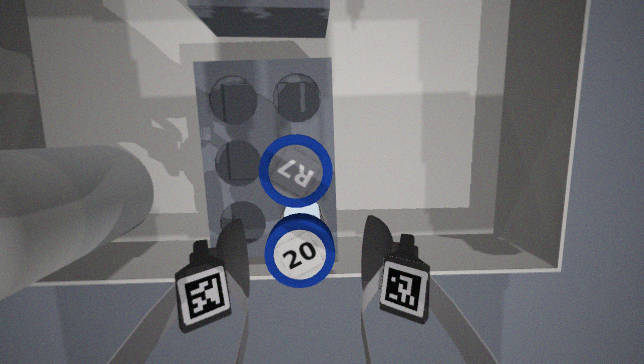

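Scene clock: 276.40 s.
r1.base_odometry: x=-0.960 y=+0.824 heading=-3.015 (m, m, rad; r1's odometry frame)
r1.turned_by_wheels: +0.000 (rad since the last result)
r1.turned_by_imu: +0.000 (rad since the last result)
r1.base_tilt: forward=+0.6 right=+0.3 (deg)
r1.lidar_m: 4.25 2.60 1.88 1.81 1.87 2.53 1.06 0.88 0.92 0.88 0.92 0.59
r1.head_depth_mm: 2658 - 1060 723 588 562 494 / 2597 - 2747 730 669 562 493 / 2533 3014 2645 836 669 562 483 / 2520 - 795 727 668 561 483 / 2596 2892 2614 838 674 561 483 / 2557 2858 2737 839 671 562 483 / 2557 2863 2766 839 674 562 484
r1.base_status: not commanded
r1.joint_positions: lift_m=+0.995 arm_m=+0.437 wrist_yaw_rad=+0.002 wrist_pitch_rad=-1.564 wrist_roll_rad=+1.563 gripper_m=+0.001 head_pan_rad=-1.593 head_tilt_rad=-0.691
r1.joint_status: all done
r1.motor_effort: left_wheel=-2(2) right_wheel=+2(3) lift_m=+23(23) arm_m=+3(3) wrist_yaw_rad=-1(1) wrist_pitch_rad=-2(2) wrist_roll_rad=+3(2) gripper_m=-13(86) head_pan_rad=-3(3) head_tilt_rad=-3(2) (%)
r1.hand_pose: x=-0.0216 y=-0.5589 z=+0.8776 quat_wxyz=(+0.004, +0.003, -0.709, -0.705) (m; r1's base frame)
r1.wrist_depth_mm: 242 243 224 248 251 251 258 / 247 251 223 251 257 260 264 / 252 257 201 254 266 260 273 / 175 239 232 147 268 263 279 / 169 250 239 149 278 247 285 / 274 277 - 282 288 293 298 / 283 285 291 292 296 303 305
r2.base_odometry: x=+0.000 y=+0.000 heading=+0.000 (m, m, rad; r2's odometry frame)
r2.turned_by_wheels: +0.000 (rad since the last result)
r2.turned_by_imu: +0.000 (rad since the last result)
r2.base_tilt: forward=-1.7 right=-1.4 (deg)
r2.lidar_m: 4.46 1.46 1.04 0.99 1.01 1.35 3.03 3.13 3.93 3.71 1.19 1.43
r2.head_depth_mm: 1651 2408 3842 - - 3126 2306 / 1657 2393 3901 - - 3595 2301 / 1666 2417 - - - 3564 2290 / 1675 2427 - - - 3562 2295 / 1683 2444 - - - 3528 2261 / 1688 2460 - - - 3503 2268 / 1684 2453 3003 3040 3062 3026 2264
r2.base_status: not commanded
r2.joint_positions: lift_m=+0.306 arm_m=+0.002 wrist_yaw_rad=+2.991 wrist_pitch_rad=-0.570 wrist_roll_rad=+0.003 gripper_m=+0.037 head_pan_rad=+0.017 head_tilt_rad=+0.008
r2.joint_status: not commanded
r2.motor_effort: left_wheel=+0(0) right_wheel=+0(0) lift_m=+27(26) arm_m=-1(0) wrist_yaw_rad=-1(0) wrist_pitch_rad=+4(4) wrist_roll_rad=+0(0) gripper_m=+1(0) head_pan_rad=+1(1) head_tilt_rad=+1(2) (%)
r2.hand_pose: x=+0.0091 y=+0.0534 z=+0.2861 quat_wxyz=(+0.250, +0.692, +0.147, +0.661) (m; r2's base frame)
r2.wrist_depth_mm: 885 - 957 - - - - / 916 - 923 942 927 871 880 / 790 746 774 731 744 725 712 / 661 638 636 625 615 599 595 / 578 564 - 554 537 517 512 / 492 - - - - 462 457 / - - - - 419 413 409
pictures: none
No camera images: the call's "cameras" was empty. Leave "cameras" out to get every camera's image.

Scene clock: 278.20 s.
r1.base_odometry: x=-0.960 y=+0.824 heading=-3.015 (m, m, rad; r1's odometry frame)
r1.turned_by_wheels: +0.000 (rad since the last result)
r1.turned_by_imu: +0.000 (rad since the last result)
r1.base_tilt: forward=+0.5 right=+0.3 (deg)
r1.lidar_m: 4.25 2.60 1.88 1.81 1.86 2.53 1.06 0.88 0.92 0.89 0.91 0.59
r1.head_depth_mm: 2668 2989 2776 738 589 564 494 / 2645 2954 2797 735 670 563 493 / 2687 3030 2805 836 672 560 481 / - 3065 2889 741 670 562 483 / 2537 2948 2736 842 670 562 483 / 2537 2933 2793 841 672 560 481 / 2529 2808 2754 837 672 562 485
r1.base_status: not commanded
r1.joint_positions: lift_m=+1.100 arm_m=+0.437 wrist_yaw_rad=+0.002 wrist_pitch_rad=-1.564 wrist_roll_rad=+1.563 gripper_m=+0.001 head_pan_rad=-1.593 head_tilt_rad=-0.691
r1.joint_status: all done
r1.motor_effort: left_wheel=-2(2) right_wheel=+2(3) lift_m=+34(36) arm_m=+3(3) wrist_yaw_rad=-1(2) wrist_pitch_rad=-2(2) wrist_roll_rad=+3(3) gripper_m=-11(12) head_pan_rad=-3(4) head_tilt_rad=-2(2) (%)
r1.hand_pose: x=-0.0216 y=-0.5589 z=+0.9821 quat_wxyz=(+0.004, +0.003, -0.709, -0.705) (m; r1's base frame)
r1.wrist_depth_mm: 319 340 342 343 353 358 364 / 350 345 348 354 360 361 369 / 356 353 360 354 368 379 379 / 223 240 365 371 381 383 392 / 300 379 371 149 389 397 - / 387 388 - 399 404 404 - / 392 398 402 405 415 417 -
r2.base_odometry: x=+0.000 y=+0.000 heading=+0.000 (m, m, rad; r2's odometry frame)
r2.turned_by_wheels: +0.000 (rad since the last result)
r2.turned_by_imu: +0.000 (rad since the last result)
r2.base_tilt: forward=-1.6 right=-1.4 (deg)
r2.lidar_m: 4.49 1.46 1.04 0.99 1.01 1.34 3.02 3.11 3.91 3.71 1.19 1.42
r2.head_depth_mm: 1653 2375 3835 - - 3109 2293 / 1657 2411 3936 - - 3630 2301 / 1671 2418 - - - 3584 2291 / 1664 2435 - - - 3563 2291 / 1674 2464 - - - 3580 2278 / 1686 2443 - - - 3497 2245 / 1687 2467 3017 3042 3081 3018 2246
r2.base_status: not commanded
r2.joint_positions: lift_m=+0.306 arm_m=+0.002 wrist_yaw_rad=+2.991 wrist_pitch_rad=-0.570 wrist_roll_rad=+0.003 gripper_m=+0.037 head_pan_rad=+0.017 head_tilt_rad=+0.008
r2.joint_status: not commanded
r2.motor_effort: left_wheel=+0(0) right_wheel=+0(1) lift_m=+27(26) arm_m=-1(1) wrist_yaw_rad=-1(0) wrist_pitch_rad=+4(4) wrist_roll_rad=+0(0) gripper_m=+0(0) head_pan_rad=+1(1) head_tilt_rad=+3(2) (%)
r2.hand_pose: x=+0.0091 y=+0.0534 z=+0.2861 quat_wxyz=(+0.250, +0.692, +0.147, +0.661) (m; r2's base frame)
r2.wrist_depth_mm: 878 - 953 - - - - / 926 - 995 922 923 881 860 / 793 743 778 753 734 740 711 / 668 644 637 629 623 610 600 / 564 561 - 563 535 522 516 / 492 - - - - 461 453 / - - - - 417 411 408
pictures: r1_wrist_camera
camera_calibration (this result's frames):
r1_wrist_camera: T_world_to_cam=[[-0.00661005, 0.999403, 0.0339154, 0.51442], [0.990841, 0.00197147, 0.135018, -0.0702922], [0.134871, 0.0344973, -0.990262, 1.1557], [0, 0, 0, 1]] pos_world=[-0.082822, -0.553843, 1.13649]
Images, in order (width x height): r1_wrist_camera 644x364.

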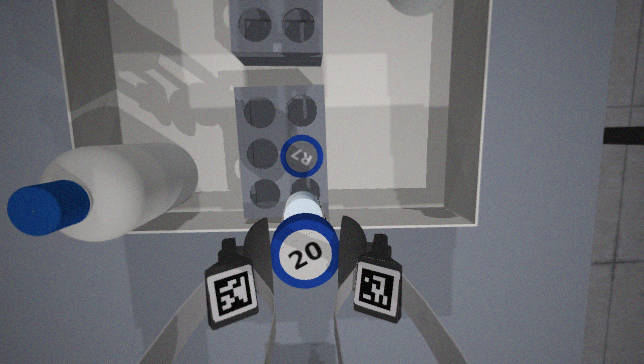

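Scene clock: 282.03 s.
r1.base_odometry: x=-1.208 y=+0.793 heading=-3.015 (m, m, rad; r1's odometry frame)
r1.turned_by_wheels: +0.000 (rad since the last result)
r1.turned_by_imu: -0.001 (rad since the last result)
r1.base_tilt: forward=+0.5 right=+0.2 (deg)
r1.lidar_m: 4.00 2.61 1.88 1.81 1.87 2.54 1.12 1.14 0.92 0.88 0.91 0.37
r1.head_depth_mm: 2684 3004 890 805 645 562 493 / 2631 2953 2799 810 671 562 482 / 2618 3017 2772 838 673 561 482 / - 2952 2881 812 672 562 482 / 2535 3009 2771 842 674 559 484 / 2572 2901 2766 842 671 563 482 / 2548 2832 2806 842 673 562 483
r1.base_status: done
r1.joint_positions: lift_m=+1.100 arm_m=+0.437 wrist_yaw_rad=+0.002 wrist_pitch_rad=-1.564 wrist_roll_rad=+1.563 gripper_m=+0.001 head_pan_rad=-1.593 head_tilt_rad=-0.691
r1.joint_status: not commanded
r1.motor_effort: left_wheel=-2(3) right_wheel=+2(8) lift_m=+34(34) arm_m=+2(3) wrist_yaw_rad=-1(1) wrist_pitch_rad=-2(2) wrist_roll_rad=+3(3) gripper_m=-11(11) head_pan_rad=-3(3) head_tilt_rad=-2(3) (%)
r1.hand_pose: x=-0.0216 y=-0.5589 z=+0.9821 quat_wxyz=(+0.004, +0.003, -0.709, -0.705) (m; r1's base frame)
r1.wrist_depth_mm: 342 346 350 350 356 356 365 / 347 355 355 363 364 367 373 / 359 358 363 366 374 379 382 / 366 369 374 371 387 387 394 / 372 382 381 149 387 398 - / 383 385 - 333 401 402 - / 392 398 404 404 414 416 -
r2.base_odometry: x=+0.000 y=+0.000 heading=+0.000 (m, m, rad; r2's odometry frame)
r2.turned_by_wheels: +0.000 (rad since the last result)
r2.turned_by_imu: +0.001 (rad since the last result)
r2.base_tilt: forward=-1.7 right=-1.3 (deg)
r2.lidar_m: 4.50 1.46 1.04 0.99 1.02 1.35 3.03 3.12 3.93 3.71 1.19 1.43
r2.head_depth_mm: 1652 2377 3884 - - 3120 2320 / 1648 2412 3862 - - 3608 2284 / 1669 2416 - - - 3619 2290 / 1675 2440 - - - 3588 2266 / 1672 2448 - - - 3549 2273 / 1678 2437 - - - 3476 2269 / 1691 2470 3016 3043 3107 2988 2254
r2.base_status: not commanded
r2.joint_positions: lift_m=+0.306 arm_m=+0.002 wrist_yaw_rad=+2.991 wrist_pitch_rad=-0.570 wrist_roll_rad=+0.003 gripper_m=+0.037 head_pan_rad=+0.017 head_tilt_rad=+0.008
r2.joint_status: not commanded
r2.motor_effort: left_wheel=+0(0) right_wheel=+1(1) lift_m=+26(26) arm_m=-1(1) wrist_yaw_rad=+1(0) wrist_pitch_rad=+4(4) wrist_roll_rad=+0(0) gripper_m=+0(0) head_pan_rad=+1(0) head_tilt_rad=+1(2) (%)
r2.hand_pose: x=+0.0091 y=+0.0534 z=+0.2861 quat_wxyz=(+0.250, +0.692, +0.147, +0.661) (m; r2's base frame)
r2.wrist_depth_mm: 872 - 948 - - - - / 915 - 941 937 911 891 849 / 792 737 764 755 748 733 709 / 673 649 641 618 606 606 599 / 570 561 - 558 539 520 514 / 486 - - - - 453 460 / - - - - 420 404 406
pictures: none
No camera images: the call's "cameras" was empty. Leave "cameras" out to get every camera's image.

Scene clock: 283.47 s.
r1.base_odometry: x=-1.208 y=+0.793 heading=-3.015 (m, m, rad; r1's odometry frame)
r1.turned_by_wheels: +0.000 (rad since the last result)
r1.turned_by_imu: +0.000 (rad since the last result)
r1.base_tilt: forward=+0.6 right=+0.2 (deg)
r1.lidar_m: 4.01 2.62 1.88 1.81 1.87 2.54 1.12 1.13 0.92 0.88 0.91 0.37
r1.head_depth_mm: 2688 3012 893 801 646 562 493 / 2640 2993 2791 809 671 562 482 / 2654 2900 2770 839 672 562 482 / - - 2904 809 674 562 483 / 2582 2887 2809 840 674 563 483 / 2550 2838 2744 840 672 564 482 / 2499 2853 2794 838 673 562 483
r1.base_status: not commanded
r1.joint_positions: lift_m=+1.100 arm_m=+0.437 wrist_yaw_rad=+0.002 wrist_pitch_rad=-1.564 wrist_roll_rad=+0.007 gripper_m=+0.001 head_pan_rad=-1.593 head_tilt_rad=-0.691
r1.joint_status: all done
r1.motor_effort: left_wheel=-2(2) right_wheel=+2(2) lift_m=+34(34) arm_m=+3(3) wrist_yaw_rad=-1(1) wrist_pitch_rad=-1(2) wrist_roll_rad=-2(2) gripper_m=-12(12) head_pan_rad=-3(3) head_tilt_rad=-2(2) (%)
r1.hand_pose: x=-0.0217 y=-0.5592 z=+0.9821 quat_wxyz=(+0.500, +0.497, -0.503, -0.500) (m; r1's base frame)
r1.wrist_depth_mm: 341 344 345 354 354 339 261 / 347 352 358 361 362 366 370 / 356 358 357 363 371 356 352 / 364 363 341 382 384 351 330 / 369 378 365 149 393 388 397 / 379 388 - 398 404 401 413 / 391 392 406 407 410 413 379
r2.base_odometry: x=+0.000 y=+0.000 heading=+0.000 (m, m, rad; r2's odometry frame)
r2.turned_by_wheels: +0.000 (rad since the last result)
r2.turned_by_imu: +0.000 (rad since the last result)
r2.base_tilt: forward=-1.6 right=-1.3 (deg)
r2.lidar_m: 4.49 1.46 1.04 0.99 1.02 1.35 3.03 3.11 3.94 3.71 1.19 1.43
r2.head_depth_mm: 1648 2389 3836 - - 3141 2298 / 1660 2410 3915 - - 3625 2308 / 1668 2432 - - - 3610 2287 / 1673 2441 - - - 3558 2290 / 1682 2445 - - - 3531 2260 / 1686 2451 - - - 3508 2255 / 1689 2453 3001 3084 3068 3009 2243
r2.base_status: not commanded
r2.joint_positions: lift_m=+0.306 arm_m=+0.002 wrist_yaw_rad=+2.991 wrist_pitch_rad=-0.570 wrist_roll_rad=+0.003 gripper_m=+0.037 head_pan_rad=+0.017 head_tilt_rad=+0.008
r2.joint_status: not commanded
r2.motor_effort: left_wheel=+0(0) right_wheel=+1(0) lift_m=+27(26) arm_m=-1(1) wrist_yaw_rad=+1(0) wrist_pitch_rad=+4(4) wrist_roll_rad=+0(0) gripper_m=+0(0) head_pan_rad=+1(0) head_tilt_rad=+1(2) (%)
r2.hand_pose: x=+0.0091 y=+0.0534 z=+0.2861 quat_wxyz=(+0.250, +0.692, +0.147, +0.661) (m; r2's base frame)
r2.wrist_depth_mm: 880 - 971 - - - - / 901 - 941 910 933 904 849 / 812 750 779 757 732 722 706 / 657 649 630 628 611 610 601 / 575 554 - 558 544 524 516 / 494 - - - - 469 455 / - - - - 418 413 412
pictures: r1_head_camera (sideways: a quarter turn clockwise sets it upright), r1_wrist_camera
camera_calibration (this result's frames):
r1_head_camera: T_world_to_cam=[[0.0211627, 0.642718, -0.76581, 1.01949], [0.998808, -0.0472872, -0.0120851, 0.00255974], [-0.0439804, -0.764642, -0.642953, 0.796924], [0, 0, 0, 1]] pos_world=[0.0109171, -0.045763, 1.29315]
r1_wrist_camera: T_world_to_cam=[[-0.999153, 0.00897531, 0.0401618, -0.0667773], [0.0141441, 0.99137, 0.130329, 0.466493], [-0.0386455, 0.130787, -0.990657, 1.2062], [0, 0, 0, 1]] pos_world=[-0.0267048, -0.619622, 1.13681]
Images, in order (width x height): r1_head_camera 896x504, r1_wrist_camera 644x364.

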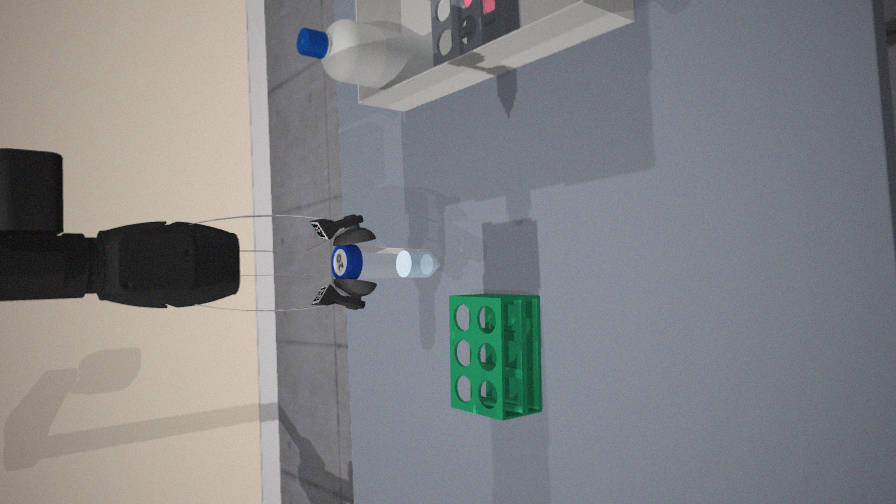

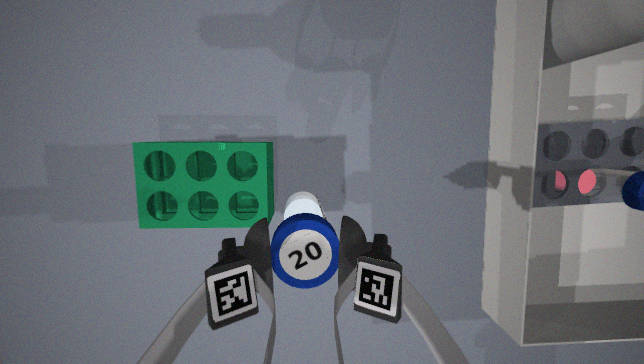

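execute_actions([
  {"r1":{"base":{"translate_m":0.153},"joints":{"arm_m":0.464,"lift_m":1.065}}},
], cameras=["r1_head_camera","r1_wrist_camera"])

zoom_image(camera="r1_head_camera", region=[340,150,580,330])

Scene clock: 292.53 s.
r1.base_odometry: x=-1.359 y=+0.773 heading=-3.015 (m, m, rad; r1's odometry frame)
r1.turned_by_wheels: +0.000 (rad since the last result)
r1.turned_by_imu: -0.001 (rad since the last result)
r1.base_tilt: forward=+0.6 right=+0.2 (deg)
r1.lidar_m: 3.84 2.61 1.87 1.81 1.87 2.54 1.28 1.27 0.91 0.88 0.27 4.01
r1.head_depth_mm: 2724 3040 2797 845 672 563 482 / 2691 2950 2793 838 675 562 484 / 2665 2917 2801 783 674 563 483 / - - 2847 752 671 561 483 / 2569 2938 2750 840 671 563 483 / 2559 2833 2758 839 672 561 483 / 2554 2875 2775 2003 696 562 483
r1.base_status: done
r1.joint_positions: lift_m=+1.065 arm_m=+0.464 wrist_yaw_rad=+0.002 wrist_pitch_rad=-1.564 wrist_roll_rad=+0.007 gripper_m=+0.001 head_pan_rad=-1.593 head_tilt_rad=-0.691
r1.joint_status: all done
r1.motor_effort: left_wheel=-2(3) right_wheel=+2(9) lift_m=+23(31) arm_m=+3(4) wrist_yaw_rad=-2(1) wrist_pitch_rad=-2(2) wrist_roll_rad=-2(2) gripper_m=-11(12) head_pan_rad=-3(4) head_tilt_rad=-3(2) (%)
r1.hand_pose: x=-0.0217 y=-0.5862 z=+0.9475 quat_wxyz=(+0.500, +0.497, -0.503, -0.500) (m; r1's base frame)
r1.wrist_depth_mm: 994 311 315 319 324 329 330 / - 319 323 327 331 336 339 / - 327 329 334 338 343 350 / - 336 339 336 320 355 359 / - 340 346 149 320 360 369 / - 354 - 361 365 374 376 / - 358 363 372 374 380 383
r2.base_odometry: x=+0.000 y=+0.000 heading=+0.000 (m, m, rad; r2's odometry frame)
r2.turned_by_wheels: +0.000 (rad since the last result)
r2.turned_by_imu: +0.001 (rad since the last result)
r2.base_tilt: forward=-1.7 right=-1.3 (deg)
r2.lidar_m: 4.48 1.46 1.04 0.99 1.01 1.35 3.02 3.12 3.93 3.71 1.19 1.43
r2.head_depth_mm: 1646 2386 3839 - - 3113 2314 / 1663 2418 3894 - - 3613 2291 / 1670 2408 - - - 3625 2284 / 1676 2439 - - - 3575 2289 / 1681 2441 - - - 3563 2280 / 1684 2461 - - - 3466 2273 / 1684 2460 3002 3022 3101 3025 2228
r2.base_status: not commanded
r2.joint_positions: lift_m=+0.306 arm_m=+0.002 wrist_yaw_rad=+2.991 wrist_pitch_rad=-0.570 wrist_roll_rad=+0.003 gripper_m=+0.037 head_pan_rad=+0.017 head_tilt_rad=+0.008
r2.joint_status: not commanded
r2.motor_effort: left_wheel=+0(0) right_wheel=+0(0) lift_m=+27(26) arm_m=-1(1) wrist_yaw_rad=+0(0) wrist_pitch_rad=+4(4) wrist_roll_rad=+0(0) gripper_m=+1(0) head_pan_rad=+0(0) head_tilt_rad=+2(1) (%)
r2.hand_pose: x=+0.0091 y=+0.0534 z=+0.2861 quat_wxyz=(+0.250, +0.692, +0.147, +0.661) (m; r2's base frame)
r2.wrist_depth_mm: 889 - 953 - - - - / 929 - 955 941 884 871 874 / 787 760 769 740 735 712 705 / 658 639 644 621 621 612 609 / 571 555 - 551 542 522 515 / 493 - - - - 460 456 / - - - - 413 412 407
pictures: r1_head_camera (sideways: a quarter turn clockwise sets it upright), r1_wrist_camera
camera_calibration (this result's frames):
r1_head_camera: T_world_to_cam=[[0.021169, 0.642718, -0.76581, 1.01949], [0.998808, -0.047297, -0.0120851, 0.00255975], [-0.0439878, -0.764641, -0.642953, 0.796924], [0, 0, 0, 1]] pos_world=[0.0109167, -0.0457631, 1.29315]
r1_wrist_camera: T_world_to_cam=[[-0.999155, 0.00874646, 0.0401631, -0.0652835], [0.0139172, 0.991373, 0.130329, 0.497755], [-0.0386767, 0.130778, -0.990657, 1.17551], [0, 0, 0, 1]] pos_world=[-0.0266907, -0.646621, 1.10228]
Images, in order (width x height): r1_head_camera 896x504, r1_wrist_camera 644x364.

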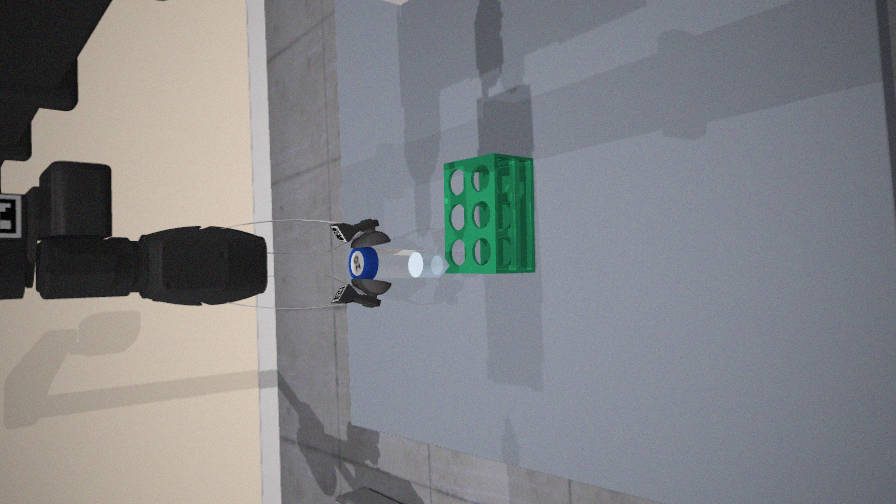

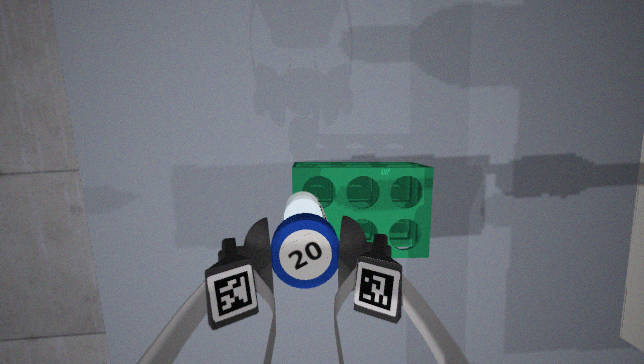

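Region (340, 150, 580, 330) of r1_head_camera's 896x504 image, scaled by 2.100, with more detail than that image has; it fills the top 378 rows of this view, and the rest is white.

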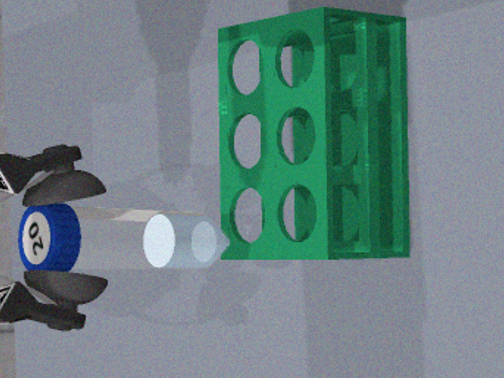

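execute_actions([
  {"r1":{"base":{"translate_m":-0.015},"joints":{"arm_m":0.469,"lift_m":1.05}}},
], cameras=["r1_head_camera","r1_wrist_camera"])

zoom_image(camera="r1_head_camera", region=[340,150,580,330])

Scene clock: 298.77 s.
r1.base_odometry: x=-1.344 y=+0.775 heading=-3.015 (m, m, rad; r1's odometry frame)
r1.turned_by_wheels: +0.000 (rad since the last result)
r1.turned_by_imu: -0.001 (rad since the last result)
r1.base_tilt: forward=+0.6 right=+0.2 (deg)
r1.lidar_m: 3.86 2.61 1.86 1.81 1.87 2.54 1.26 1.27 0.92 0.88 0.27 4.03
r1.head_depth_mm: - 3005 2760 838 671 563 482 / 2737 2970 2789 837 675 563 483 / 2627 2939 2826 809 673 562 483 / - 2868 2763 749 674 562 483 / 2559 2876 2756 838 671 561 483 / 2509 2852 2789 839 675 561 483 / 2520 2831 2756 1935 673 563 482
r1.base_status: done
r1.joint_positions: lift_m=+1.050 arm_m=+0.469 wrist_yaw_rad=+0.002 wrist_pitch_rad=-1.564 wrist_roll_rad=+0.007 gripper_m=+0.001 head_pan_rad=-1.593 head_tilt_rad=-0.691
r1.joint_status: all done
r1.motor_effort: left_wheel=-2(6) right_wheel=+2(5) lift_m=+24(22) arm_m=+3(3) wrist_yaw_rad=-1(1) wrist_pitch_rad=-2(2) wrist_roll_rad=-2(2) gripper_m=-13(12) head_pan_rad=-4(3) head_tilt_rad=-3(2) (%)
r1.hand_pose: x=-0.0217 y=-0.5912 z=+0.9325 quat_wxyz=(+0.500, +0.497, -0.503, -0.500) (m; r1's base frame)
r1.wrist_depth_mm: 294 299 301 304 310 314 317 / 305 305 305 313 316 321 323 / 312 312 316 322 322 328 332 / - 320 320 296 327 333 341 / - 324 327 149 335 345 350 / - 330 - 342 349 351 358 / - 342 347 352 357 365 361
r2.base_odometry: x=+0.000 y=+0.000 heading=+0.000 (m, m, rad; r2's odometry frame)
r2.turned_by_wheels: +0.000 (rad since the last result)
r2.turned_by_imu: +0.001 (rad since the last result)
r2.base_tilt: forward=-1.7 right=-1.3 (deg)
r2.lidar_m: 4.48 1.46 1.04 0.99 1.01 1.35 3.03 3.10 3.94 3.71 1.19 1.43
r2.head_depth_mm: 1643 2391 3846 - - 3130 2290 / 1660 2398 3898 - - 3607 2287 / 1659 2420 - - - 3582 2286 / 1673 2421 - - - 3608 2291 / 1674 2442 - - - 3569 2280 / 1683 2451 - - - 3520 2261 / 1692 2458 2989 3026 3076 3005 2248
r2.base_status: not commanded
r2.joint_positions: lift_m=+0.306 arm_m=+0.002 wrist_yaw_rad=+2.991 wrist_pitch_rad=-0.570 wrist_roll_rad=+0.003 gripper_m=+0.037 head_pan_rad=+0.017 head_tilt_rad=+0.008
r2.joint_status: not commanded
r2.motor_effort: left_wheel=+0(1) right_wheel=+0(0) lift_m=+26(26) arm_m=+0(1) wrist_yaw_rad=+1(1) wrist_pitch_rad=+4(4) wrist_roll_rad=+0(0) gripper_m=+0(0) head_pan_rad=+1(1) head_tilt_rad=+0(3) (%)
r2.hand_pose: x=+0.0091 y=+0.0534 z=+0.2861 quat_wxyz=(+0.250, +0.692, +0.147, +0.661) (m; r2's base frame)
r2.wrist_depth_mm: 862 - 926 - - - - / 947 - 965 920 921 877 864 / 788 759 761 755 731 722 705 / 658 649 644 618 617 602 602 / 563 553 - 551 544 522 521 / 489 - - - - 457 455 / - - - - 417 414 404
pictures: r1_head_camera (sideways: a quarter turn clockwise sets it upright), r1_wrist_camera
camera_calibration (this result's frames):
r1_head_camera: T_world_to_cam=[[0.0211708, 0.642718, -0.76581, 1.01949], [0.998808, -0.0472997, -0.0120851, 0.00255975], [-0.0439899, -0.764641, -0.642953, 0.796924], [0, 0, 0, 1]] pos_world=[0.0109165, -0.0457631, 1.29315]
r1_wrist_camera: T_world_to_cam=[[-0.999155, 0.00873998, 0.0401631, -0.064641], [0.0139108, 0.991373, 0.130329, 0.504665], [-0.0386776, 0.130778, -0.990657, 1.1613], [0, 0, 0, 1]] pos_world=[-0.0266903, -0.651618, 1.08728]
Images, in order (width x height): r1_head_camera 896x504, r1_wrist_camera 644x364.

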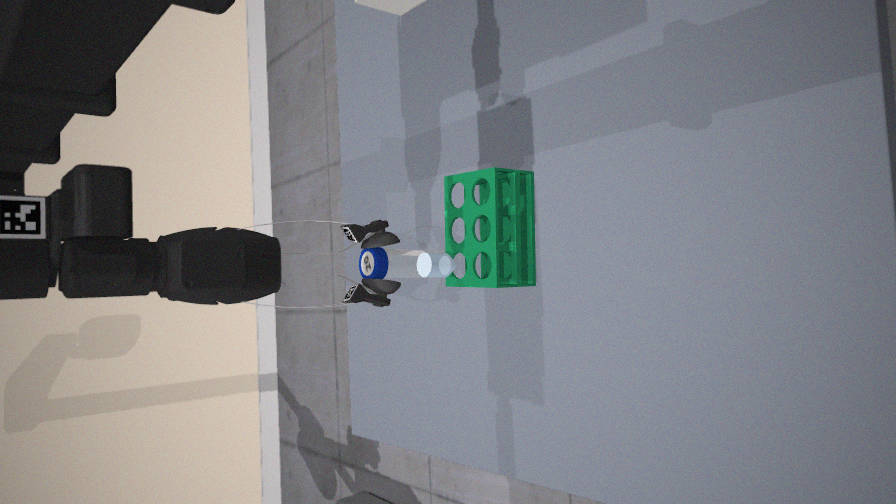

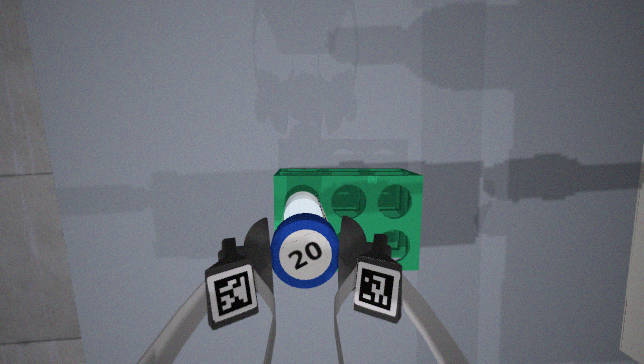

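Region (340, 150, 580, 330) of r1_head_camera's 896x504 image, scaled by 2.100, with more detail than that image has; it fills the top 378 rows of this view, and the rest is white.

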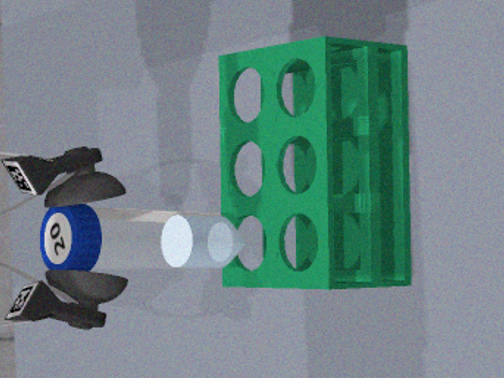

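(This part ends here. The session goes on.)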